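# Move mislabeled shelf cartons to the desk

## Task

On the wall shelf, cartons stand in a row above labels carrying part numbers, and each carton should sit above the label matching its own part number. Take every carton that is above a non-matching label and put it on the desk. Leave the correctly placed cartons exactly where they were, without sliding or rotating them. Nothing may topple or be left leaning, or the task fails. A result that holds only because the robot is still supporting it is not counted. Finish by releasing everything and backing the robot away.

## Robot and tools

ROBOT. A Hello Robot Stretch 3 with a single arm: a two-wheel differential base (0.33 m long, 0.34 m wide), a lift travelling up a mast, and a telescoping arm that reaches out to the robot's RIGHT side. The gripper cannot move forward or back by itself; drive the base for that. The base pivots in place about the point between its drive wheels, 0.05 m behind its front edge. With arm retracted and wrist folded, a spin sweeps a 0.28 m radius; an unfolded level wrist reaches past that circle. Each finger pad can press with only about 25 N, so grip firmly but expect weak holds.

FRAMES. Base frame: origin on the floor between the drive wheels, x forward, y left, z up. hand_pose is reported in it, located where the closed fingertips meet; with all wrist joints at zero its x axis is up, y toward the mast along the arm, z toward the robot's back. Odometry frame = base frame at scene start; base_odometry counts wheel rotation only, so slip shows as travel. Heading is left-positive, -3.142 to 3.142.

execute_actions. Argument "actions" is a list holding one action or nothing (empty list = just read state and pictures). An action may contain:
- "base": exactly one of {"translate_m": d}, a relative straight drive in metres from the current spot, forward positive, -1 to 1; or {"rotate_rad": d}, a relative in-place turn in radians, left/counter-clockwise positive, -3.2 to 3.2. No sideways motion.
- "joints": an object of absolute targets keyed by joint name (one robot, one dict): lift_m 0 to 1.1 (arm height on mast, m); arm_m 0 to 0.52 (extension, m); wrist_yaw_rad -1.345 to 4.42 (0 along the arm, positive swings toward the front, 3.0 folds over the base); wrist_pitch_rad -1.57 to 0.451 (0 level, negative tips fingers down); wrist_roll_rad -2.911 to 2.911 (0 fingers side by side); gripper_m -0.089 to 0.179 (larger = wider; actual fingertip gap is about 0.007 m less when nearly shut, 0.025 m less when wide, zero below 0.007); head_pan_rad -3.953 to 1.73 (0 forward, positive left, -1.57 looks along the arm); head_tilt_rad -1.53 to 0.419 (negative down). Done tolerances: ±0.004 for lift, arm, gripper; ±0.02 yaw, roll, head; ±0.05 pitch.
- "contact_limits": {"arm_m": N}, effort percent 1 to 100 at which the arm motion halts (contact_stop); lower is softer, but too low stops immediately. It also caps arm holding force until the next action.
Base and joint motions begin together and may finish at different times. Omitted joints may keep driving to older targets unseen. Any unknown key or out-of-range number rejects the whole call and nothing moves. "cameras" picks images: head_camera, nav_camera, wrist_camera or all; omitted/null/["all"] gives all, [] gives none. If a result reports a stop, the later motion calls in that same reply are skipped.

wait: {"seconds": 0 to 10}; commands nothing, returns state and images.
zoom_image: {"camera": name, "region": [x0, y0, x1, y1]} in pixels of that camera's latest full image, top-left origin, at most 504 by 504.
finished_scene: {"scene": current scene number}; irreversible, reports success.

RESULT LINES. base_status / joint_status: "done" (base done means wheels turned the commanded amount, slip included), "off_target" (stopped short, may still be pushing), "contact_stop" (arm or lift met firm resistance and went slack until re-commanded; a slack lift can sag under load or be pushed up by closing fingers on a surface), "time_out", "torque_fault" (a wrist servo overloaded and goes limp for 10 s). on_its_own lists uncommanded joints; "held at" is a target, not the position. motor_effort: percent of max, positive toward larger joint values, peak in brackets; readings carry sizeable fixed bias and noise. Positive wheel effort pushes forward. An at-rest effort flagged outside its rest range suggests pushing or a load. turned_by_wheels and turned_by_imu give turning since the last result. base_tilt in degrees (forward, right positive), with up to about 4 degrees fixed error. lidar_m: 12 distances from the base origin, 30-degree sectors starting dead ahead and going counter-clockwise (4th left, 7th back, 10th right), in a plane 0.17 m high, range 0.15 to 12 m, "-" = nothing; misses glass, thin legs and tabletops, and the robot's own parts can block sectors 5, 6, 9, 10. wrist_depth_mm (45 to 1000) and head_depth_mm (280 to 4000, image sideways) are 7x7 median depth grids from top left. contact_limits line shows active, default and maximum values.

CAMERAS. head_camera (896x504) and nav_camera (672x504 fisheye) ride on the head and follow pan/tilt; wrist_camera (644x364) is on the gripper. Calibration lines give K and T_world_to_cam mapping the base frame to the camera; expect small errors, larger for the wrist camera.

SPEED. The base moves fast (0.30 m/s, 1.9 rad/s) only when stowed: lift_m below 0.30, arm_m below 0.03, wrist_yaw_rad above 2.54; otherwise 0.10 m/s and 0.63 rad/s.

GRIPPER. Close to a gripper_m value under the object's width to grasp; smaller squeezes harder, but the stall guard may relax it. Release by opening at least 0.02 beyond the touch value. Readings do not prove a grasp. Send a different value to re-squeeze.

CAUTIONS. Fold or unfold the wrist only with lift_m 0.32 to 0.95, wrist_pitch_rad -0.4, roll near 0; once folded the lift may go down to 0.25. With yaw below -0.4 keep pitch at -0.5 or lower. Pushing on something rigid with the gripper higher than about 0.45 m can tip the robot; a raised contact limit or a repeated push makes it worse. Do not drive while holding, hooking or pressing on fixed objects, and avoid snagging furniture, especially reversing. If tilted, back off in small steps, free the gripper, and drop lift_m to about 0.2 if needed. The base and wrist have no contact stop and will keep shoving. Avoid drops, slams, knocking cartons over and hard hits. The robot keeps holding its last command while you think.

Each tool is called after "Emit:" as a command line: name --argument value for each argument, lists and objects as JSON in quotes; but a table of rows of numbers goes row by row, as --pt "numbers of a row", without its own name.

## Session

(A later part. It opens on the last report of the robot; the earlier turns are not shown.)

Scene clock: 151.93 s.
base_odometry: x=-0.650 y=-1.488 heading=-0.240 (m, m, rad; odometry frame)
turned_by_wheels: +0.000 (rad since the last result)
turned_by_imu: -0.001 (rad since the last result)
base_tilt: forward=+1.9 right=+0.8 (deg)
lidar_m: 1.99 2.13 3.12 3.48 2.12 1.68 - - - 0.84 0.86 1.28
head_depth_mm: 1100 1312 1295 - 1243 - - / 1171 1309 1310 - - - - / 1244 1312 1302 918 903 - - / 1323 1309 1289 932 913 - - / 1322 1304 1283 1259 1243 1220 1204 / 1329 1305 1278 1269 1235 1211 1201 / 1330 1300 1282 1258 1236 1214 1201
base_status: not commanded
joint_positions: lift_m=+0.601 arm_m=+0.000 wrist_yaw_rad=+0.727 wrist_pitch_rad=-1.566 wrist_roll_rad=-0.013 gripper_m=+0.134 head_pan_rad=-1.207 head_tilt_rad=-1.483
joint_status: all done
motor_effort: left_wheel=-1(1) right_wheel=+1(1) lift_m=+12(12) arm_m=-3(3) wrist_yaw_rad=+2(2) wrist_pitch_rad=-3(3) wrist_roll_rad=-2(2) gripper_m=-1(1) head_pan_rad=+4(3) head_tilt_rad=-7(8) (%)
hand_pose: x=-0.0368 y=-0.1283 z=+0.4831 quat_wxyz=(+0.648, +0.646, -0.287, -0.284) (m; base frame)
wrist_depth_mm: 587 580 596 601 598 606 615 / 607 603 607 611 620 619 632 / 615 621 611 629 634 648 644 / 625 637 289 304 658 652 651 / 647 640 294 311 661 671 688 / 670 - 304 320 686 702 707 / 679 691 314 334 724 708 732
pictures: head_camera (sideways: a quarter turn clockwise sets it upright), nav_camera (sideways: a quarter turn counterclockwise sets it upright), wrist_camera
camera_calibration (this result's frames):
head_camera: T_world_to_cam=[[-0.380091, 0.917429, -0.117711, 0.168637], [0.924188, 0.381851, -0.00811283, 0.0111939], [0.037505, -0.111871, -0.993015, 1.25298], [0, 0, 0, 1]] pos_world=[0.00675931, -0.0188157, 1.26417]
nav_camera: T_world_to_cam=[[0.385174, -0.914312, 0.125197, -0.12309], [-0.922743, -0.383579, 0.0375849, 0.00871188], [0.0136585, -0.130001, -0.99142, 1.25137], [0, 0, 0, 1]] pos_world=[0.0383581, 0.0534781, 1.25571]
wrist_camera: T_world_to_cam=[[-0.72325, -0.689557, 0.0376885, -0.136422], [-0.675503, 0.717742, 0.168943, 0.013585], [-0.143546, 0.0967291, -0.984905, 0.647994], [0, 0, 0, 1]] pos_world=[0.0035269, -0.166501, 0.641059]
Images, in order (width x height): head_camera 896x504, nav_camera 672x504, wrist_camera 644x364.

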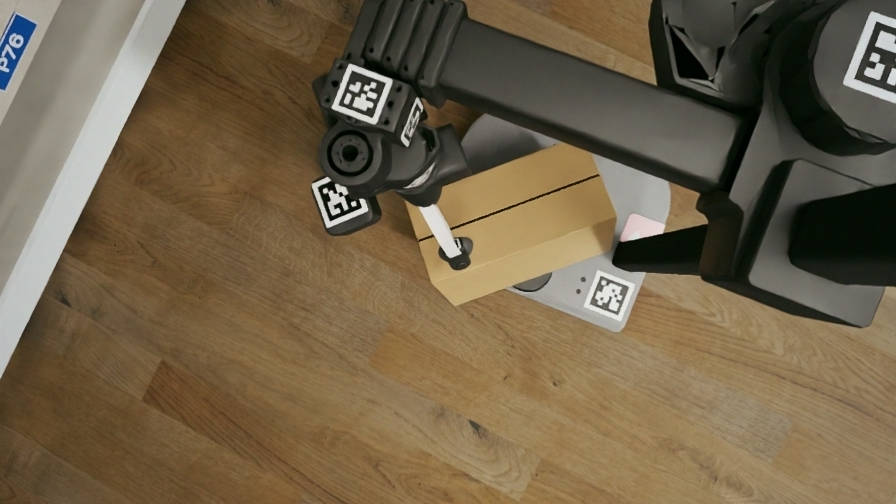

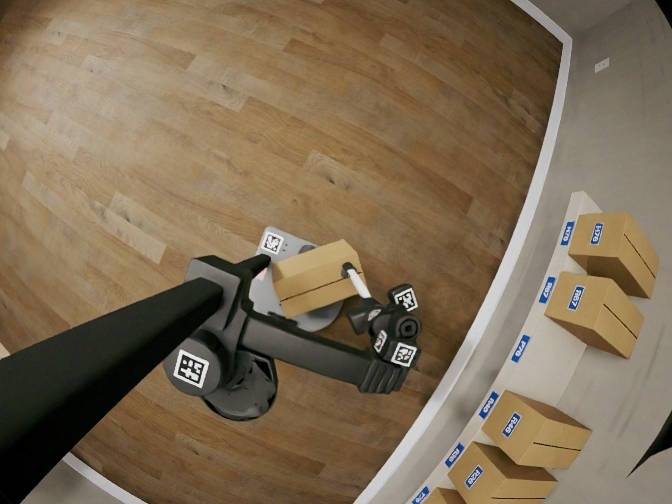

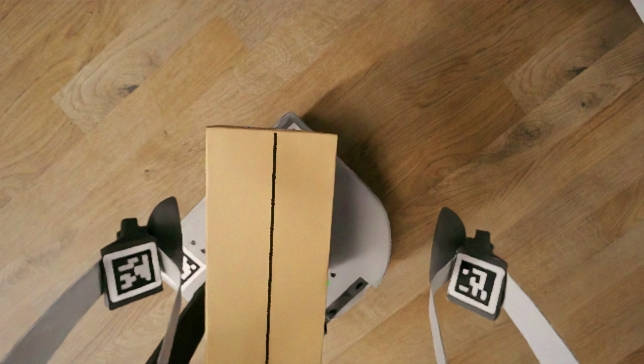

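Emit:
execute_actions --actions '[{"joints":{"wrist_yaw_rad":2.2,"wrist_pitch_rad":-0.85,"gripper_m":0.0}}]' --cameras '["head_camera"]'

Scene clock: 180.20 s.
base_odometry: x=-0.650 y=-1.488 heading=-0.240 (m, m, rad; odometry frame)
turned_by_wheels: +0.000 (rad since the last result)
turned_by_imu: -0.001 (rad since the last result)
base_tilt: forward=+2.1 right=+0.8 (deg)
lidar_m: 1.99 2.14 3.13 3.47 2.11 1.68 - - - 0.84 0.86 1.28
head_depth_mm: 1102 1314 1299 - 1245 - - / 1172 1313 1298 - - - - / 1243 1311 - 921 903 - - / 1324 1306 1287 904 916 - - / 1323 1314 1281 1255 1236 1216 1194 / 1342 1300 1276 1258 1233 1207 1197 / 1319 1308 1275 1257 1234 1213 1201
base_status: not commanded
joint_positions: lift_m=+0.601 arm_m=+0.000 wrist_yaw_rad=+2.197 wrist_pitch_rad=-0.863 wrist_roll_rad=-0.013 gripper_m=+0.064 head_pan_rad=-1.207 head_tilt_rad=-1.483
joint_status: gripper_m off_target (ended at +0.064, target +0.000); the others done
motor_effort: left_wheel=+0(0) right_wheel=+1(1) lift_m=+12(12) arm_m=-3(3) wrist_yaw_rad=+1(4) wrist_pitch_rad=+7(7) wrist_roll_rad=-2(2) gripper_m=-100(100) head_pan_rad=+4(3) head_tilt_rad=-7(8) (%)
hand_pose: x=+0.0989 y=-0.0585 z=+0.5291 quat_wxyz=(+0.556, +0.703, -0.025, +0.442) (m; base frame)
wrist_depth_mm: - - - - - - - / 936 954 969 989 - - - / 820 860 852 908 898 911 917 / 763 773 770 798 810 816 833 / 690 701 731 724 767 745 751 / 650 652 660 655 667 696 688 / 583 - 371 606 637 641 634
pictures: head_camera (sideways: a quarter turn clockwise sets it upright)
camera_calibration (this result's frames):
head_camera: T_world_to_cam=[[-0.380091, 0.917429, -0.117711, 0.168637], [0.924188, 0.381851, -0.00811283, 0.0111939], [0.037505, -0.111871, -0.993015, 1.25298], [0, 0, 0, 1]] pos_world=[0.00675931, -0.0188157, 1.26417]
Images, in order (width x height): head_camera 896x504.

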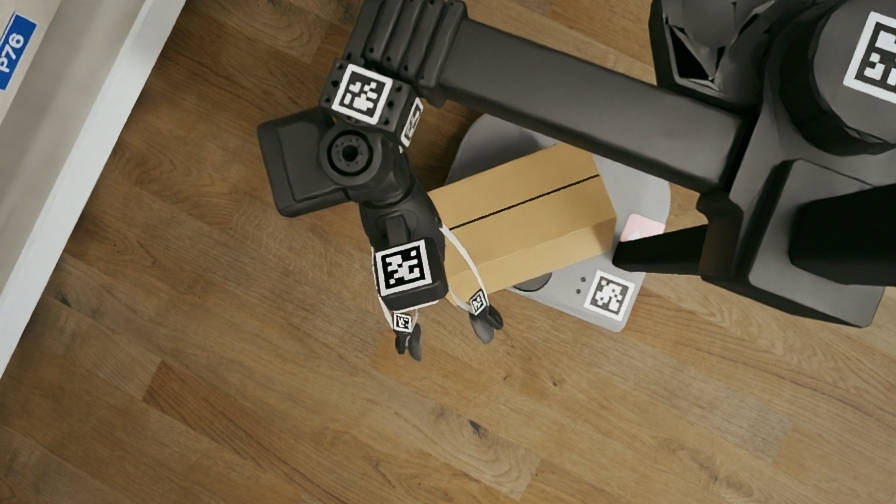

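Emit:
execute_actions --actions '[{"joints":{"lift_m":0.385,"wrist_yaw_rad":2.35}}]' --cameras '["head_camera","wrist_camera"]'

Scene clock: 184.83 s.
base_odometry: x=-0.650 y=-1.488 heading=-0.240 (m, m, rad; odometry frame)
turned_by_wheels: +0.000 (rad since the last result)
turned_by_imu: -0.001 (rad since the last result)
base_tilt: forward=+2.0 right=+0.9 (deg)
lidar_m: 1.99 2.13 3.13 3.48 2.12 1.68 - - - 0.84 0.86 1.27
head_depth_mm: 1097 1318 1287 1265 1253 1223 1205 / 1172 1315 1288 1270 1242 - 1203 / 1240 1308 1289 925 900 - 1203 / 1327 1311 1290 956 917 - - / 1322 1303 1274 1263 1239 1215 1199 / 1325 1297 1281 1258 1239 1222 1196 / 1328 1298 1290 1251 1233 1214 1191
base_status: not commanded
joint_positions: lift_m=+0.386 arm_m=+0.000 wrist_yaw_rad=+2.347 wrist_pitch_rad=-0.862 wrist_roll_rad=-0.013 gripper_m=+0.000 head_pan_rad=-1.207 head_tilt_rad=-1.483
joint_status: all done
on_its_own: gripper_m moved -0.064 to your old target +0.000
motor_effort: left_wheel=+0(1) right_wheel=+1(1) lift_m=+12(12) arm_m=-4(3) wrist_yaw_rad=+2(2) wrist_pitch_rad=+6(6) wrist_roll_rad=-1(1) gripper_m=-7(8) head_pan_rad=+3(3) head_tilt_rad=-7(8) (%)
hand_pose: x=+0.0847 y=-0.0414 z=+0.3142 quat_wxyz=(+0.521, +0.703, +0.028, +0.483) (m; base frame)
wrist_depth_mm: 711 735 754 765 773 797 826 / 643 649 662 682 706 700 728 / 574 582 600 602 619 629 644 / 518 535 539 545 559 555 579 / 483 - 496 - 510 514 523 / 188 201 - 449 468 476 485 / 107 110 121 142 428 434 438
pictures: head_camera (sideways: a quarter turn clockwise sets it upright), wrist_camera
camera_calibration (this result's frames):
head_camera: T_world_to_cam=[[-0.380091, 0.917429, -0.117711, 0.168637], [0.924188, 0.381851, -0.00811283, 0.0111939], [0.037505, -0.111871, -0.993015, 1.25298], [0, 0, 0, 1]] pos_world=[0.00675931, -0.0188157, 1.26417]
wrist_camera: T_world_to_cam=[[0.701528, -0.710795, 0.0512728, -0.108055], [-0.594101, -0.623056, -0.508768, 0.212342], [0.393576, 0.326454, -0.859375, 0.415255], [0, 0, 0, 1]] pos_world=[0.0385221, -0.0800652, 0.470433]
Images, in order (width x height): head_camera 896x504, wrist_camera 644x364.

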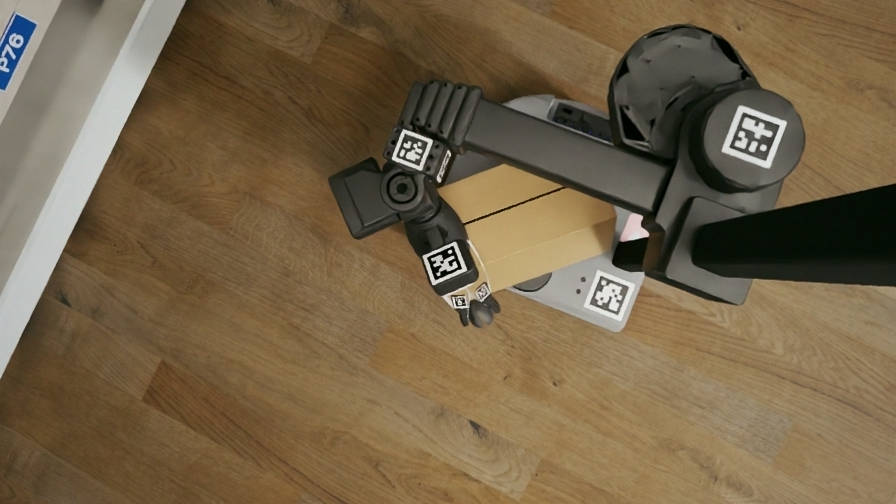

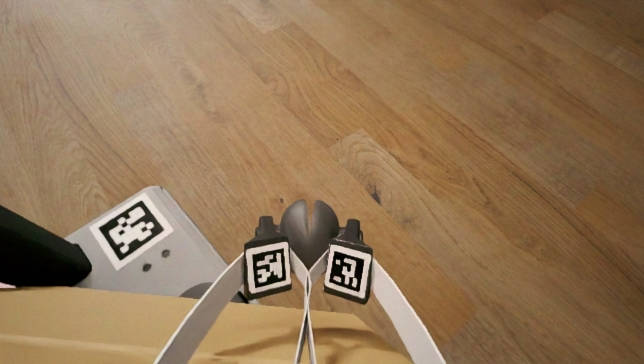

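Tip is just beyond the side. Pull sideways.

Emit:
execute_actions --actions '[{"joints":{"arm_m":0.08}}]' --cameras '["head_camera","wrist_camera"]'

Scene clock: 188.90 s.
base_odometry: x=-0.650 y=-1.488 heading=-0.240 (m, m, rad; odometry frame)
turned_by_wheels: +0.000 (rad since the last result)
turned_by_imu: -0.001 (rad since the last result)
base_tilt: forward=+2.1 right=+0.9 (deg)
lidar_m: 1.99 2.14 3.12 3.48 2.12 1.68 1.77 - - 0.83 0.86 1.27
head_depth_mm: 1095 1308 1299 1281 1254 1222 1207 / 1170 1314 1289 1263 1244 - 1201 / 1240 1313 - 922 895 - 1204 / 1315 1309 1291 956 975 - - / 1324 1303 1278 1263 1240 1214 1201 / 1330 1295 1277 1256 1240 1217 1197 / 1314 1297 1279 1255 1235 1211 1188
base_status: not commanded
joint_positions: lift_m=+0.386 arm_m=+0.080 wrist_yaw_rad=+2.347 wrist_pitch_rad=-0.860 wrist_roll_rad=-0.013 gripper_m=+0.000 head_pan_rad=-1.207 head_tilt_rad=-1.483
joint_status: all done
motor_effort: left_wheel=+0(0) right_wheel=+1(1) lift_m=+12(13) arm_m=+4(4) wrist_yaw_rad=+1(1) wrist_pitch_rad=+5(6) wrist_roll_rad=-2(1) gripper_m=-8(7) head_pan_rad=+4(3) head_tilt_rad=-8(7) (%)
hand_pose: x=+0.0849 y=-0.1205 z=+0.3145 quat_wxyz=(+0.521, +0.703, +0.027, +0.483) (m; base frame)
wrist_depth_mm: 707 714 762 783 778 815 847 / 645 649 668 676 686 702 719 / 584 590 595 602 606 626 635 / 535 539 534 547 560 565 581 / 204 218 502 - 506 512 526 / 135 142 157 445 467 476 473 / 96 98 110 427 437 437 445
pictures: head_camera (sideways: a quarter turn clockwise sets it upright), wrist_camera
camera_calibration (this result's frames):
head_camera: T_world_to_cam=[[-0.380091, 0.917428, -0.117711, 0.168637], [0.924188, 0.381851, -0.00811283, 0.0111939], [0.037505, -0.111871, -0.993015, 1.25298], [0, 0, 0, 1]] pos_world=[0.00675931, -0.0188157, 1.26417]
wrist_camera: T_world_to_cam=[[0.701646, -0.710678, 0.0512772, -0.164437], [-0.593273, -0.622556, -0.510344, 0.163853], [0.394613, 0.327659, -0.858441, 0.440965], [0, 0, 0, 1]] pos_world=[0.0385757, -0.15934, 0.470595]
Images, in order (width x height): head_camera 896x504, wrist_camera 644x364.

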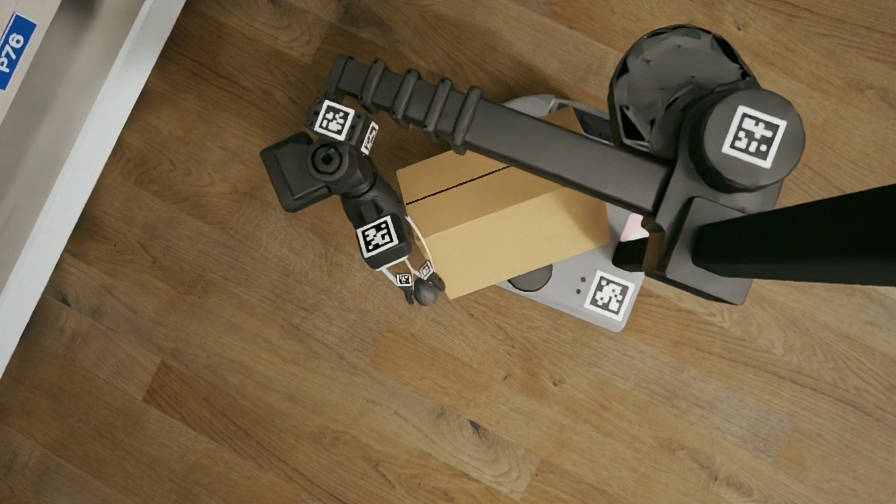

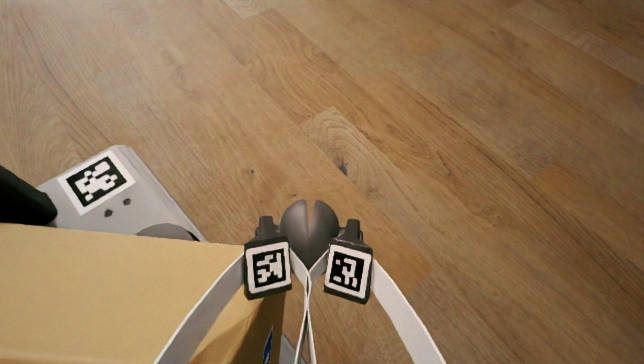

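Emit:
execute_actions --actions '[{"joints":{"arm_m":0.16}}]' --cameras '[]'

Emit:
execute_actions --actions '[{"joints":{"lift_m":0.75,"wrist_yaw_rad":0.6,"wrist_pitch_rad":-1.57,"gripper_m":0.134}}]' --cameras '[]'

Emit:
execute_actions --actions '[{"joints":{"arm_m":0.0}}]'

Scene clock: 195.00 s.
base_odometry: x=-0.650 y=-1.488 heading=-0.240 (m, m, rad; odometry frame)
turned_by_wheels: +0.000 (rad since the last result)
turned_by_imu: -0.001 (rad since the last result)
base_tilt: forward=+2.1 right=+0.8 (deg)
lidar_m: 1.99 2.13 3.12 3.48 2.12 1.68 - - - 0.83 0.86 1.28
head_depth_mm: 1096 1311 1290 1278 1249 1223 1200 / 1171 1317 1289 1264 1253 - 1204 / 1242 1326 1283 930 900 - 1209 / 1319 1317 1292 915 904 - - / 1319 1302 1284 1262 1245 1223 1203 / 1321 1302 1290 1255 1238 1215 1200 / 1327 1303 1284 1261 1230 1215 1191
base_status: not commanded
joint_positions: lift_m=+0.386 arm_m=+0.160 wrist_yaw_rad=+2.347 wrist_pitch_rad=-0.860 wrist_roll_rad=-0.013 gripper_m=+0.000 head_pan_rad=-1.207 head_tilt_rad=-1.483
joint_status: all done
motor_effort: left_wheel=+0(1) right_wheel=+1(1) lift_m=+13(12) arm_m=+4(4) wrist_yaw_rad=+2(2) wrist_pitch_rad=+5(5) wrist_roll_rad=-1(1) gripper_m=-9(7) head_pan_rad=+3(3) head_tilt_rad=-8(7) (%)
hand_pose: x=+0.0849 y=-0.2005 z=+0.3145 quat_wxyz=(+0.521, +0.703, +0.027, +0.483) (m; base frame)
wrist_depth_mm: 725 746 754 786 787 807 820 / 652 651 667 679 695 705 713 / 143 147 593 601 621 633 637 / 135 141 523 548 560 565 577 / 128 145 259 - 506 520 521 / 121 150 236 447 462 469 476 / 116 146 - 428 429 437 440
pictures: none
No camera images: the call's "cameras" was empty. Leave "cameras" out to get every camera's image.

Scene clock: 199.17 s.
base_odometry: x=-0.650 y=-1.488 heading=-0.240 (m, m, rad; odometry frame)
turned_by_wheels: +0.000 (rad since the last result)
turned_by_imu: -0.001 (rad since the last result)
base_tilt: forward=+2.1 right=+0.8 (deg)
lidar_m: 1.99 2.13 3.11 3.47 2.12 1.68 - - - 0.83 0.86 1.28
head_depth_mm: - - 1299 1271 - - - / 1097 1312 1291 1266 1249 - - / 1237 1315 1285 930 906 1227 - / 1319 1310 1281 919 912 1224 - / 1326 1304 1278 1262 1245 1217 1200 / 1328 1311 1287 1264 1241 1223 1197 / 1319 1297 1278 1248 1229 1215 1195
base_status: not commanded
joint_positions: lift_m=+0.749 arm_m=+0.160 wrist_yaw_rad=+0.603 wrist_pitch_rad=-1.565 wrist_roll_rad=-0.013 gripper_m=+0.134 head_pan_rad=-1.207 head_tilt_rad=-1.483
joint_status: all done
motor_effort: left_wheel=+0(0) right_wheel=+1(1) lift_m=+45(46) arm_m=+3(4) wrist_yaw_rad=-3(2) wrist_pitch_rad=-4(6) wrist_roll_rad=-1(1) gripper_m=+3(100) head_pan_rad=+3(3) head_tilt_rad=-8(7) (%)
hand_pose: x=-0.0345 y=-0.2861 z=+0.6316 quat_wxyz=(+0.629, +0.627, -0.326, -0.324) (m; base frame)
wrist_depth_mm: 712 732 732 731 736 694 560 / 729 728 741 754 763 761 644 / 759 757 758 776 779 793 750 / 779 770 783 794 809 813 809 / 779 799 461 828 829 847 843 / 812 - 472 861 845 853 866 / 846 861 483 860 887 878 907
pictures: none
No camera images: the call's "cameras" was empty. Leave "cameras" out to get every camera's image.

Scene clock: 201.60 s.
base_odometry: x=-0.650 y=-1.488 heading=-0.240 (m, m, rad; odometry frame)
turned_by_wheels: +0.000 (rad since the last result)
turned_by_imu: +0.000 (rad since the last result)
base_tilt: forward=+1.9 right=+0.9 (deg)
lidar_m: 1.99 2.13 3.09 3.48 2.11 1.68 - - - 0.83 0.86 1.28
head_depth_mm: 1095 1310 - 1273 - - - / 1171 1317 - 1269 1243 - - / 1245 1317 - 921 904 1222 - / 1316 1310 1285 921 908 1229 - / 1326 1300 1291 1256 1239 1222 1200 / 1322 1304 1288 1261 1240 1218 1198 / 1326 1305 1276 1251 1224 1212 1194
base_status: not commanded
joint_positions: lift_m=+0.749 arm_m=+0.000 wrist_yaw_rad=+0.602 wrist_pitch_rad=-1.566 wrist_roll_rad=-0.013 gripper_m=+0.134 head_pan_rad=-1.207 head_tilt_rad=-1.483
joint_status: all done
motor_effort: left_wheel=-1(0) right_wheel=+1(1) lift_m=+45(46) arm_m=-3(4) wrist_yaw_rad=-2(2) wrist_pitch_rad=-3(3) wrist_roll_rad=-1(1) gripper_m=+1(0) head_pan_rad=+4(4) head_tilt_rad=-8(7) (%)
hand_pose: x=-0.0345 y=-0.1266 z=+0.6316 quat_wxyz=(+0.629, +0.627, -0.326, -0.324) (m; base frame)
wrist_depth_mm: 709 710 711 732 724 745 712 / 733 743 739 750 781 761 777 / 746 747 761 762 784 787 803 / 778 771 781 450 785 814 819 / 802 803 448 464 813 814 841 / 818 826 845 481 864 858 880 / 843 849 863 846 887 915 896
pictures: head_camera (sideways: a quarter turn clockwise sets it upright), nav_camera (sideways: a quarter turn counterclockwise sets it upright), wrist_camera
camera_calibration (this result's frames):
head_camera: T_world_to_cam=[[-0.380094, 0.917427, -0.11771, 0.168636], [0.924187, 0.381854, -0.00811279, 0.0111938], [0.0375049, -0.111869, -0.993015, 1.25298], [0, 0, 0, 1]] pos_world=[0.00675935, -0.0188156, 1.26417]
nav_camera: T_world_to_cam=[[0.385177, -0.914311, 0.125195, -0.123088], [-0.922742, -0.383582, 0.0375849, 0.00871192], [0.0136584, -0.13, -0.99142, 1.25137], [0, 0, 0, 1]] pos_world=[0.0383579, 0.0534782, 1.25571]
wrist_camera: T_world_to_cam=[[-0.803394, -0.594253, 0.0377022, -0.129916], [-0.581042, 0.796229, 0.168552, 0.00228841], [-0.130182, 0.113507, -0.984972, 0.797027], [0, 0, 0, 1]] pos_world=[0.000714418, -0.169493, 0.789561]
Images, in order (width x height): head_camera 896x504, nav_camera 672x504, wrist_camera 644x364.

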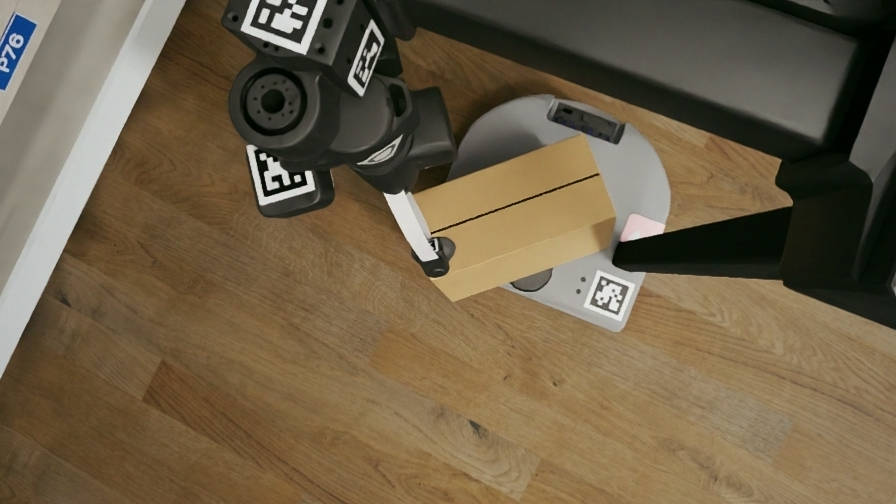

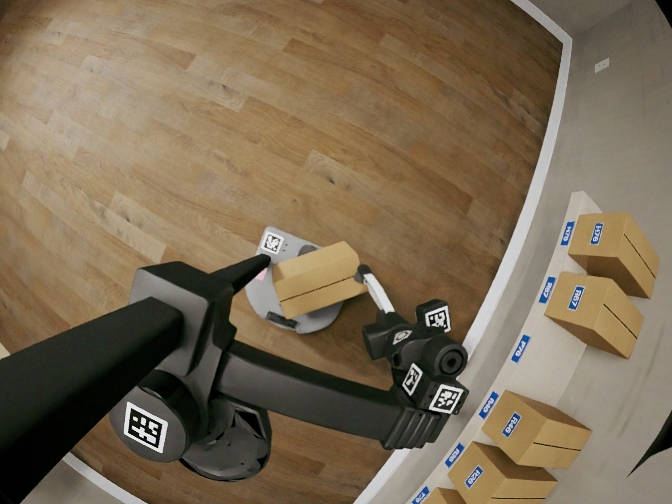

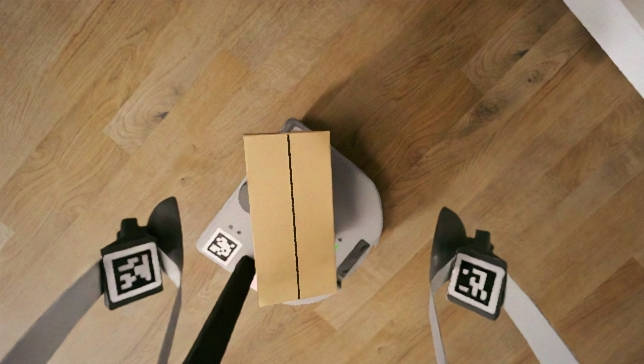

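Emit:
execute_actions --actions '[{"joints":{"wrist_yaw_rad":3.56,"wrist_pitch_rad":-1.1,"lift_m":0.62}}]'

Scene clock: 212.00 s.
base_odometry: x=-0.650 y=-1.488 heading=-0.240 (m, m, rad; odometry frame)
turned_by_wheels: +0.000 (rad since the last result)
turned_by_imu: -0.001 (rad since the last result)
base_tilt: forward=+2.0 right=+0.8 (deg)
lidar_m: 1.99 2.13 3.11 3.48 2.12 1.68 - - - 0.83 0.86 1.28
head_depth_mm: 1096 1309 1291 - 1244 - - / 1176 1316 1308 1264 - - - / 1243 1319 1298 - 904 - - / 1326 1312 1291 918 909 - - / 1319 1305 1283 1253 1238 1212 1201 / 1327 1304 1274 1255 1242 1218 1202 / 1321 1294 1276 1254 1239 1211 1191
base_status: not commanded
joint_positions: lift_m=+0.621 arm_m=+0.000 wrist_yaw_rad=+3.557 wrist_pitch_rad=-1.108 wrist_roll_rad=-0.013 gripper_m=+0.134 head_pan_rad=-1.207 head_tilt_rad=-1.483
joint_status: all done
motor_effort: left_wheel=+0(0) right_wheel=+1(1) lift_m=+13(44) arm_m=-3(3) wrist_yaw_rad=+2(3) wrist_pitch_rad=+4(4) wrist_roll_rad=-2(1) gripper_m=+0(0) head_pan_rad=+3(3) head_tilt_rad=-8(8) (%)
hand_pose: x=-0.0586 y=-0.0603 z=+0.5194 quat_wxyz=(+0.237, +0.507, +0.490, +0.669) (m; base frame)
wrist_depth_mm: 813 800 841 816 824 868 884 / 742 764 774 803 804 801 832 / 707 718 745 751 757 766 779 / 685 681 675 345 732 723 748 / 678 678 346 334 698 710 717 / 634 623 631 319 655 678 673 / 611 610 615 311 624 643 648
pictures: head_camera (sideways: a quarter turn clockwise sets it upright), nav_camera (sideways: a quarter turn counterclockwise sets it upright), wrist_camera
camera_calibration (this result's frames):
head_camera: T_world_to_cam=[[-0.380094, 0.917428, -0.11771, 0.168636], [0.924187, 0.381853, -0.00811279, 0.0111938], [0.0375049, -0.111869, -0.993015, 1.25298], [0, 0, 0, 1]] pos_world=[0.00675935, -0.0188156, 1.26417]
nav_camera: T_world_to_cam=[[0.385177, -0.914311, 0.125195, -0.123088], [-0.922742, -0.383582, 0.0375849, 0.00871192], [0.0136584, -0.13, -0.99142, 1.25137], [0, 0, 0, 1]] pos_world=[0.0383579, 0.0534782, 1.25571]
wrist_camera: T_world_to_cam=[[0.907841, 0.416423, 0.0491551, 0.0496484], [0.412436, -0.865649, -0.283809, 0.147334], [-0.0756334, 0.277927, -0.95762, 0.674725], [0, 0, 0, 1]] pos_world=[-0.0548071, -0.0806591, 0.685504]
Images, in order (width x height): head_camera 896x504, nav_camera 672x504, wrist_camera 644x364.

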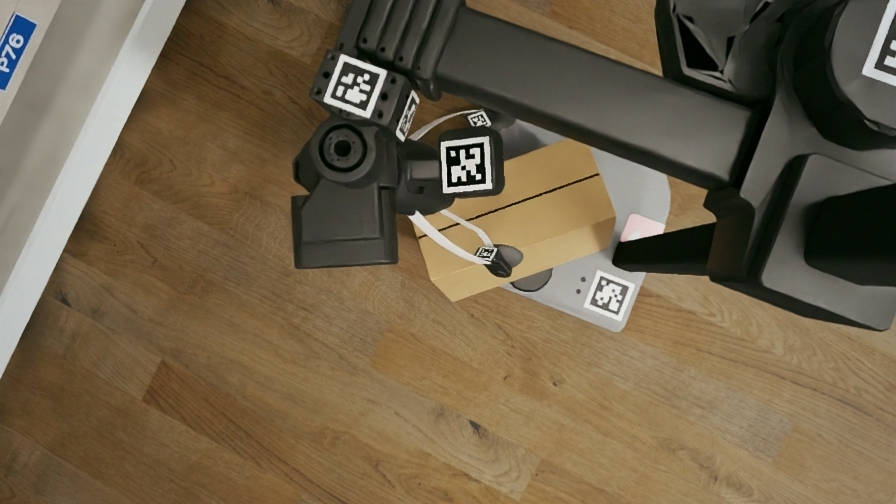

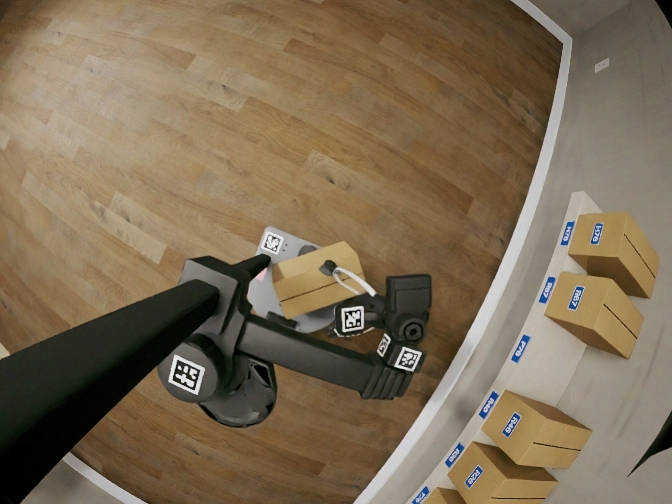

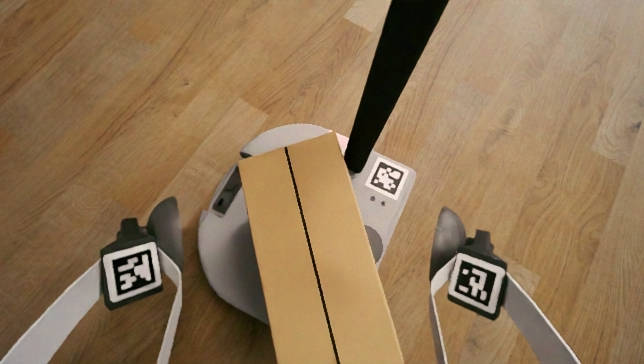

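Emit:
execute_actions --actions '[{"joints":{"lift_m":0.47}}]' --cameras '["head_camera","wrist_camera"]'

Scene clock: 217.63 s.
base_odometry: x=-0.650 y=-1.488 heading=-0.240 (m, m, rad; odometry frame)
turned_by_wheels: +0.000 (rad since the last result)
turned_by_imu: -0.001 (rad since the last result)
base_tilt: forward=+2.0 right=+0.9 (deg)
lidar_m: 1.99 2.13 3.11 3.47 2.11 1.68 - - - 0.84 0.86 1.28
head_depth_mm: 1094 1307 1297 1277 1245 - 1207 / 1176 1312 1295 - 1243 - 1188 / 1239 1307 1295 - 902 - 1208 / 1333 1307 1289 917 911 - - / 1330 1312 1283 1263 1246 1214 1196 / 1319 1312 1284 1257 1232 1216 1200 / 1330 1304 1275 1255 1234 1209 1192
base_status: not commanded
joint_positions: lift_m=+0.471 arm_m=+0.000 wrist_yaw_rad=+3.557 wrist_pitch_rad=-1.108 wrist_roll_rad=-0.013 gripper_m=+0.134 head_pan_rad=-1.207 head_tilt_rad=-1.483
joint_status: all done
motor_effort: left_wheel=+0(1) right_wheel=+1(1) lift_m=+12(13) arm_m=-4(3) wrist_yaw_rad=+2(1) wrist_pitch_rad=+4(4) wrist_roll_rad=-1(1) gripper_m=+1(0) head_pan_rad=+4(3) head_tilt_rad=-8(7) (%)
hand_pose: x=-0.0587 y=-0.0601 z=+0.3695 quat_wxyz=(+0.237, +0.507, +0.489, +0.669) (m; base frame)
wrist_depth_mm: 624 634 652 650 661 683 682 / 596 595 225 210 627 628 626 / 564 577 213 202 602 617 619 / 535 548 203 195 190 575 576 / 520 521 194 187 181 553 555 / 491 489 188 180 173 526 534 / 467 478 470 174 167 493 505
pictures: head_camera (sideways: a quarter turn clockwise sets it upright), wrist_camera
camera_calibration (this result's frames):
head_camera: T_world_to_cam=[[-0.380094, 0.917428, -0.11771, 0.168636], [0.924187, 0.381853, -0.0081128, 0.0111938], [0.0375049, -0.111869, -0.993015, 1.25298], [0, 0, 0, 1]] pos_world=[0.00675935, -0.0188156, 1.26417]
wrist_camera: T_world_to_cam=[[0.907788, 0.416538, 0.0491676, 0.057028], [0.412492, -0.86538, -0.284548, 0.105264], [-0.0759765, 0.27859, -0.9574, 0.53107], [0, 0, 0, 1]] pos_world=[-0.0548408, -0.0806124, 0.535596]
Images, in order (width x height): head_camera 896x504, wrist_camera 644x364.

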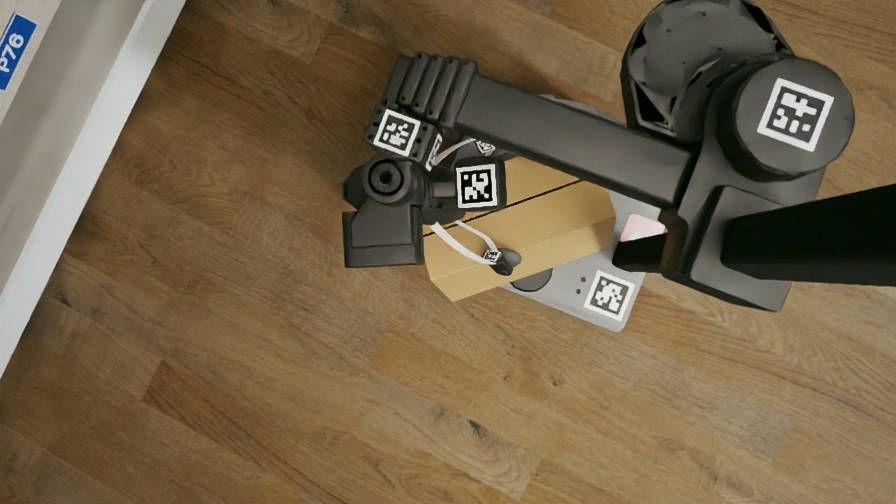

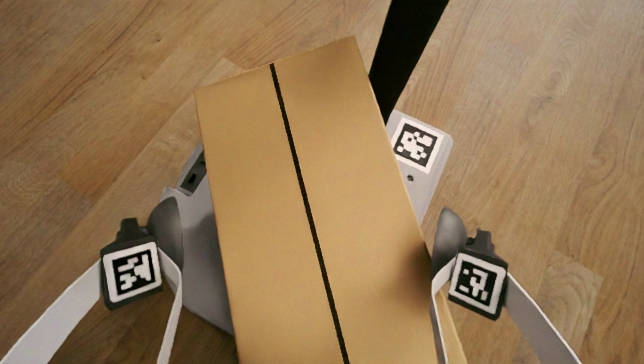

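Emit:
execute_actions --actions '[{"joints":{"wrist_yaw_rad":3.47}}]' --cameras '[]'

Emit:
execute_actions --actions '[{"joints":{"lift_m":0.425}}]' --cameras '["head_camera","wrist_camera"]'

Scene clock: 237.87 s.
base_odometry: x=-0.650 y=-1.488 heading=-0.240 (m, m, rad; odometry frame)
turned_by_wheels: +0.000 (rad since the last result)
turned_by_imu: -0.001 (rad since the last result)
base_tilt: forward=+2.0 right=+0.9 (deg)
lidar_m: 1.99 2.13 3.13 3.47 2.11 1.68 - - - 0.83 0.86 1.27
head_depth_mm: 1092 1317 1292 1273 1247 - 1212 / 1171 1314 1291 - 1246 - 1200 / 1250 1308 1282 - 901 - 1200 / 1328 1310 1292 909 910 - - / 1329 1307 1280 1261 1241 1223 1190 / 1338 1303 1283 1260 1236 1222 1198 / 1325 1306 1274 1257 1232 1212 1197
base_status: not commanded
joint_positions: lift_m=+0.471 arm_m=+0.000 wrist_yaw_rad=+3.473 wrist_pitch_rad=-1.107 wrist_roll_rad=-0.013 gripper_m=+0.134 head_pan_rad=-1.207 head_tilt_rad=-1.483
joint_status: all done
motor_effort: left_wheel=-1(0) right_wheel=+1(1) lift_m=+12(12) arm_m=-4(3) wrist_yaw_rad=-2(5) wrist_pitch_rad=+4(4) wrist_roll_rad=-1(1) gripper_m=+1(0) head_pan_rad=+3(3) head_tilt_rad=-7(8) (%)
hand_pose: x=-0.0514 y=-0.0572 z=+0.3695 quat_wxyz=(+0.265, +0.527, +0.468, +0.658) (m; base frame)
wrist_depth_mm: 622 627 644 651 654 659 674 / 595 612 218 209 638 634 647 / 570 575 210 201 599 595 614 / 540 547 200 191 565 578 590 / 508 519 193 185 181 547 558 / 493 - 185 179 172 526 523 / 474 481 181 174 167 492 512
pictures: none
No camera images: the call's "cameras" was empty. Leave "cameras" out to get every camera's image.

Scene clock: 239.10 s.
base_odometry: x=-0.650 y=-1.488 heading=-0.240 (m, m, rad; odometry frame)
turned_by_wheels: +0.000 (rad since the last result)
turned_by_imu: +0.000 (rad since the last result)
base_tilt: forward=+1.9 right=+0.8 (deg)
lidar_m: 1.99 2.13 3.12 3.47 2.11 1.68 - - - 0.83 0.86 1.28
head_depth_mm: 1092 1310 1290 1271 1247 1237 1204 / 1169 1317 1291 - 1249 - 1202 / 1235 1311 1284 - 901 - 1199 / 1321 1309 1297 905 911 - - / 1330 1310 1283 1264 1239 1222 1203 / 1327 1305 1283 1265 1239 1223 1195 / 1319 1303 1280 1255 1236 1215 1193
base_status: not commanded
joint_positions: lift_m=+0.426 arm_m=+0.000 wrist_yaw_rad=+3.472 wrist_pitch_rad=-1.088 wrist_roll_rad=-0.014 gripper_m=+0.134 head_pan_rad=-1.207 head_tilt_rad=-1.483
joint_status: all done
motor_effort: left_wheel=-1(0) right_wheel=+1(1) lift_m=+5(13) arm_m=-3(3) wrist_yaw_rad=-1(2) wrist_pitch_rad=-8(8) wrist_roll_rad=+0(2) gripper_m=-16(15) head_pan_rad=+2(3) head_tilt_rad=-8(8) (%)
hand_pose: x=-0.0528 y=-0.0528 z=+0.3267 quat_wxyz=(+0.259, +0.532, +0.462, +0.661) (m; base frame)
wrist_depth_mm: 593 594 587 170 626 641 647 / 543 537 171 161 579 594 609 / 522 517 163 155 153 566 564 / 501 497 156 149 145 534 544 / 475 317 150 143 138 510 511 / 447 - 143 137 132 - 485 / 433 430 138 132 127 453 469
pictures: head_camera (sideways: a quarter turn clockwise sets it upright), wrist_camera
camera_calibration (this result's frames):
head_camera: T_world_to_cam=[[-0.380094, 0.917427, -0.11771, 0.168636], [0.924187, 0.381853, -0.0081128, 0.0111938], [0.037505, -0.11187, -0.993015, 1.25298], [0, 0, 0, 1]] pos_world=[0.00675935, -0.0188156, 1.26417]
wrist_camera: T_world_to_cam=[[0.939843, 0.337911, 0.0501092, 0.0479933], [0.336669, -0.891392, -0.303437, 0.0978125], [-0.0578675, 0.302053, -0.951533, 0.488751], [0, 0, 0, 1]] pos_world=[-0.0497538, -0.076657, 0.492338]
Images, in order (width x height): head_camera 896x504, wrist_camera 644x364.

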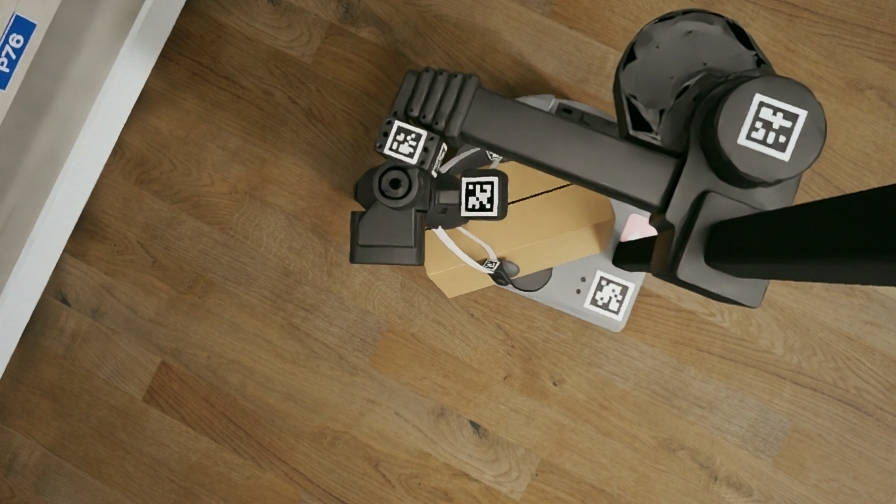

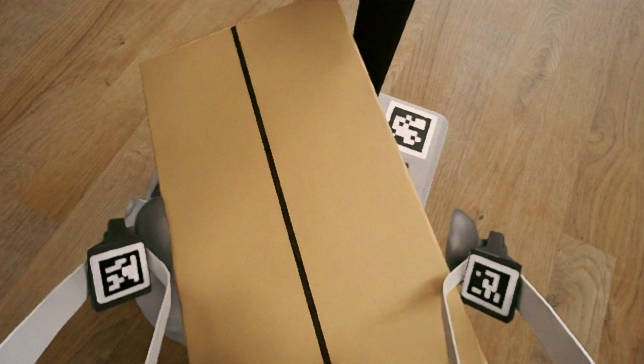

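Emit:
execute_actions --actions '[{"joints":{"gripper_m":0.05}}]' --cameras '["wrist_camera"]'

Emit:
execute_actions --actions '[{"joints":{"lift_m":0.50}}]' --cameras '["head_camera","wrist_camera"]'

Scene clock: 242.73 s.
base_odometry: x=-0.650 y=-1.488 heading=-0.240 (m, m, rad; odometry frame)
turned_by_wheels: +0.000 (rad since the last result)
turned_by_imu: -0.001 (rad since the last result)
base_tilt: forward=+2.0 right=+0.9 (deg)
lidar_m: 1.99 2.13 3.13 3.47 2.12 1.68 - - - 0.82 0.86 1.28
head_depth_mm: 1094 1317 1292 1273 1249 1225 1204 / 1175 1314 1297 - 1246 - 1205 / 1246 1306 1295 - 898 - 1201 / 1322 1306 1292 909 910 - - / 1324 1303 1287 1259 1239 1215 1193 / 1328 1312 1275 1246 1239 1219 1199 / 1326 1310 1280 1255 1234 1211 1195
base_status: not commanded
joint_positions: lift_m=+0.426 arm_m=+0.000 wrist_yaw_rad=+3.472 wrist_pitch_rad=-1.086 wrist_roll_rad=-0.017 gripper_m=+0.104 head_pan_rad=-1.207 head_tilt_rad=-1.483
joint_status: gripper_m off_target (ended at +0.104, target +0.050)
motor_effort: left_wheel=+0(0) right_wheel=+1(1) lift_m=+6(6) arm_m=-3(3) wrist_yaw_rad=-1(1) wrist_pitch_rad=-8(8) wrist_roll_rad=+2(1) gripper_m=-99(100) head_pan_rad=+3(2) head_tilt_rad=-7(8) (%)
hand_pose: x=-0.0530 y=-0.0524 z=+0.3268 quat_wxyz=(+0.257, +0.531, +0.462, +0.662) (m; base frame)
wrist_depth_mm: 588 587 605 171 622 636 643 / 556 545 172 162 592 592 609 / 525 522 164 154 153 562 575 / 500 504 157 149 145 537 541 / 470 316 149 143 138 505 511 / 451 - 143 138 132 487 488 / 427 433 138 133 127 459 465
pictures: wrist_camera
camera_calibration (this result's frames):
wrist_camera: T_world_to_cam=[[0.939022, 0.340003, 0.0513471, 0.0476432], [0.338938, -0.890036, -0.30489, 0.0988812], [-0.0579627, 0.303702, -0.951002, 0.488692], [0, 0, 0, 1]] pos_world=[-0.0499266, -0.0766076, 0.492449]
Images, in order (width x height): wrist_camera 644x364.

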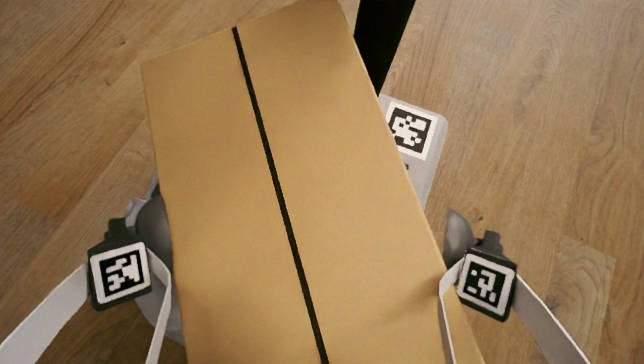

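Scene clock: 244.23 s.
base_odometry: x=-0.650 y=-1.488 heading=-0.240 (m, m, rad; odometry frame)
turned_by_wheels: +0.000 (rad since the last result)
turned_by_imu: +0.000 (rad since the last result)
base_tilt: forward=+1.9 right=+0.9 (deg)
lidar_m: 1.99 2.13 3.12 3.48 2.12 1.68 1.76 1.57 - 0.84 0.86 1.27
head_depth_mm: 1095 1309 1291 1266 1251 - 1209 / 1175 1312 1296 - 1246 - - / 1246 1317 1287 - 901 - - / 1318 1308 1291 909 892 - - / 1333 1301 1281 1263 1249 1219 1198 / 1334 1310 1275 1259 1245 1217 1206 / 1336 1300 1267 1258 1234 1214 1189
base_status: not commanded
joint_positions: lift_m=+0.499 arm_m=+0.000 wrist_yaw_rad=+3.472 wrist_pitch_rad=-1.104 wrist_roll_rad=-0.017 gripper_m=+0.054 head_pan_rad=-1.207 head_tilt_rad=-1.483
joint_status: all done
on_its_own: gripper_m moved -0.050 to your old target +0.050
motor_effort: left_wheel=+0(0) right_wheel=+1(1) lift_m=+45(45) arm_m=-3(3) wrist_yaw_rad=-1(1) wrist_pitch_rad=+1(8) wrist_roll_rad=+1(1) gripper_m=-100(100) head_pan_rad=+4(3) head_tilt_rad=-8(7) (%)
hand_pose: x=-0.0516 y=-0.0565 z=+0.3983 quat_wxyz=(+0.263, +0.527, +0.467, +0.659) (m; base frame)
wrist_depth_mm: 655 668 681 701 700 704 725 / 622 639 650 237 665 669 682 / 599 602 240 227 629 650 643 / 571 574 228 223 216 610 615 / 536 546 - 214 382 581 589 / 520 519 - 206 199 555 554 / 495 502 495 200 194 530 520
pictures: head_camera (sideways: a quarter turn clockwise sets it upright), wrist_camera
camera_calibration (this result's frames):
head_camera: T_world_to_cam=[[-0.380102, 0.917424, -0.11771, 0.168636], [0.924184, 0.381861, -0.0081128, 0.0111939], [0.0375059, -0.111869, -0.993015, 1.25298], [0, 0, 0, 1]] pos_world=[0.00675951, -0.0188156, 1.26417]
wrist_camera: T_world_to_cam=[[0.938841, 0.340571, 0.0508788, 0.0442545], [0.340325, -0.895155, -0.287882, 0.10963], [-0.0525, 0.287591, -0.956313, 0.559455], [0, 0, 0, 1]] pos_world=[-0.0494863, -0.0778304, 0.564323]
Images, in order (width x height): head_camera 896x504, wrist_camera 644x364.

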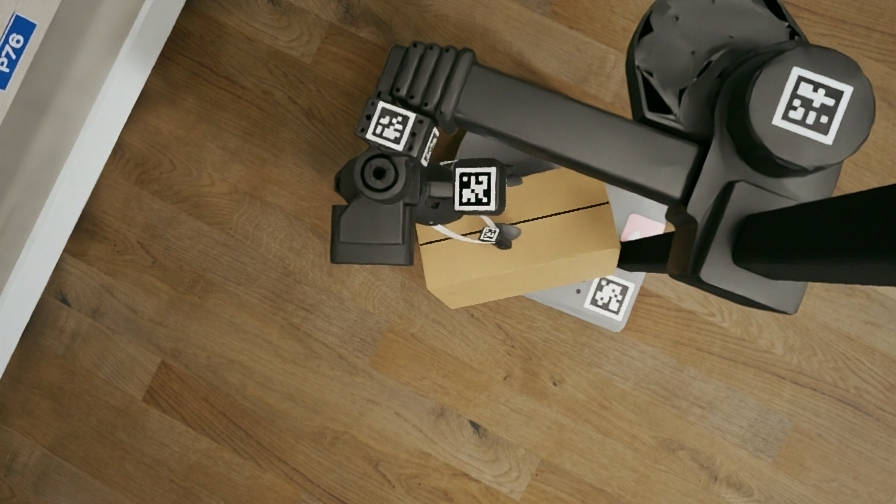

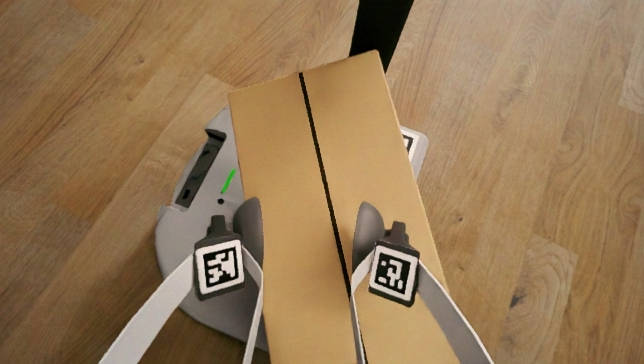

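Emit:
execute_actions --actions '[{"joints":{"gripper_m":0.134,"wrist_yaw_rad":3.39,"wrist_pitch_rad":-1.0}}]' --cameras '[]'

Emit:
execute_actions --actions '[{"joints":{"lift_m":0.44}}]' --cameras '["head_camera","wrist_camera"]'

Scene clock: 251.30 s.
base_odometry: x=-0.650 y=-1.488 heading=-0.240 (m, m, rad; odometry frame)
turned_by_wheels: +0.000 (rad since the last result)
turned_by_imu: -0.001 (rad since the last result)
base_tilt: forward=+2.0 right=+0.9 (deg)
lidar_m: 1.99 2.14 3.12 3.50 2.12 1.68 - - - 0.83 0.86 1.27
head_depth_mm: 1091 1307 1293 1266 1246 - 1199 / 1178 1323 1290 - 1237 - - / 1250 1314 1296 - 903 - - / 1325 1314 1291 915 901 - - / 1327 1307 1285 1263 1247 1224 1195 / 1324 1305 1285 1261 1233 1213 1191 / 1323 1301 1274 1252 1233 1213 1186
base_status: not commanded
joint_positions: lift_m=+0.499 arm_m=+0.000 wrist_yaw_rad=+3.393 wrist_pitch_rad=-1.011 wrist_roll_rad=-0.017 gripper_m=+0.100 head_pan_rad=-1.207 head_tilt_rad=-1.483
joint_status: gripper_m off_target (ended at +0.100, target +0.134); the others done
motor_effort: left_wheel=+0(0) right_wheel=+1(1) lift_m=+45(45) arm_m=-3(3) wrist_yaw_rad=-2(2) wrist_pitch_rad=+6(6) wrist_roll_rad=+1(1) gripper_m=+100(100) head_pan_rad=+4(4) head_tilt_rad=-7(7) (%)
hand_pose: x=-0.0499 y=-0.0332 z=+0.4080 quat_wxyz=(+0.259, +0.565, +0.419, +0.662) (m; base frame)
wrist_depth_mm: 726 737 754 755 772 806 808 / 683 693 704 705 729 732 731 / 638 630 266 245 655 677 687 / 591 600 246 232 622 639 656 / 562 570 231 217 588 592 603 / 530 - 223 208 203 563 569 / 500 497 210 199 324 529 532
pictures: none
No camera images: the call's "cameras" was empty. Leave "cameras" out to get every camera's image.

Scene clock: 252.67 s.
base_odometry: x=-0.650 y=-1.488 heading=-0.240 (m, m, rad; odometry frame)
turned_by_wheels: +0.000 (rad since the last result)
turned_by_imu: +0.000 (rad since the last result)
base_tilt: forward=+1.9 right=+0.9 (deg)
lidar_m: 1.99 2.14 3.11 3.49 2.12 1.69 - - - 0.83 0.86 1.27
head_depth_mm: 1093 1304 1297 1267 1249 - 1207 / 1171 1322 1292 - 1247 - 1198 / 1244 1310 1294 - 902 - 1199 / 1321 1305 1291 906 899 - - / 1321 1309 1278 1259 1246 1224 1206 / 1324 1300 1278 1261 1248 1211 1201 / 1334 1302 1271 1255 1237 1212 1197
base_status: not commanded
joint_positions: lift_m=+0.441 arm_m=+0.000 wrist_yaw_rad=+3.393 wrist_pitch_rad=-1.010 wrist_roll_rad=-0.017 gripper_m=+0.134 head_pan_rad=-1.207 head_tilt_rad=-1.483
joint_status: all done
on_its_own: gripper_m moved +0.034 to your old target +0.134
motor_effort: left_wheel=+0(1) right_wheel=+1(1) lift_m=+12(41) arm_m=-3(2) wrist_yaw_rad=-2(3) wrist_pitch_rad=+5(5) wrist_roll_rad=+1(1) gripper_m=+0(100) head_pan_rad=+3(3) head_tilt_rad=-8(7) (%)
hand_pose: x=-0.0500 y=-0.0330 z=+0.3496 quat_wxyz=(+0.259, +0.565, +0.419, +0.662) (m; base frame)
wrist_depth_mm: 669 656 685 685 702 716 729 / 601 612 205 189 649 666 664 / 561 574 194 177 605 624 625 / 541 538 183 167 564 567 579 / 501 512 173 160 155 533 536 / 468 - 165 154 145 512 508 / 447 452 157 147 139 470 482
pictures: head_camera (sideways: a quarter turn clockwise sets it upright), wrist_camera
camera_calibration (this result's frames):
head_camera: T_world_to_cam=[[-0.380102, 0.917424, -0.11771, 0.168636], [0.924184, 0.381861, -0.00811279, 0.0111939], [0.0375059, -0.111869, -0.993015, 1.25298], [0, 0, 0, 1]] pos_world=[0.00675951, -0.0188156, 1.26417]
wrist_camera: T_world_to_cam=[[0.963963, 0.260839, 0.0523225, 0.035351], [0.260982, -0.889038, -0.376166, 0.143136], [-0.0516019, 0.376265, -0.925074, 0.498297], [0, 0, 0, 1]] pos_world=[-0.04572, -0.0694595, 0.512954]
Images, in order (width x height): head_camera 896x504, wrist_camera 644x364.

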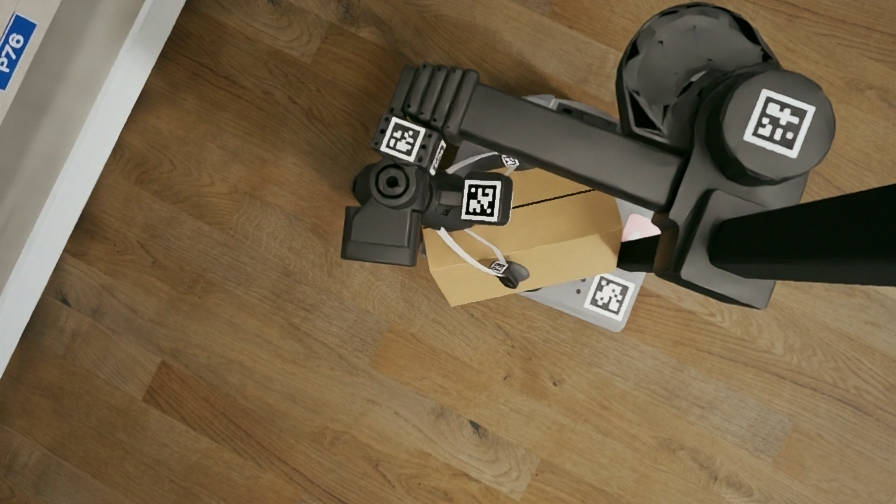

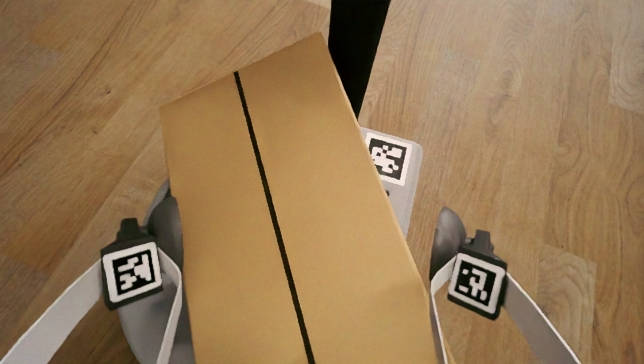

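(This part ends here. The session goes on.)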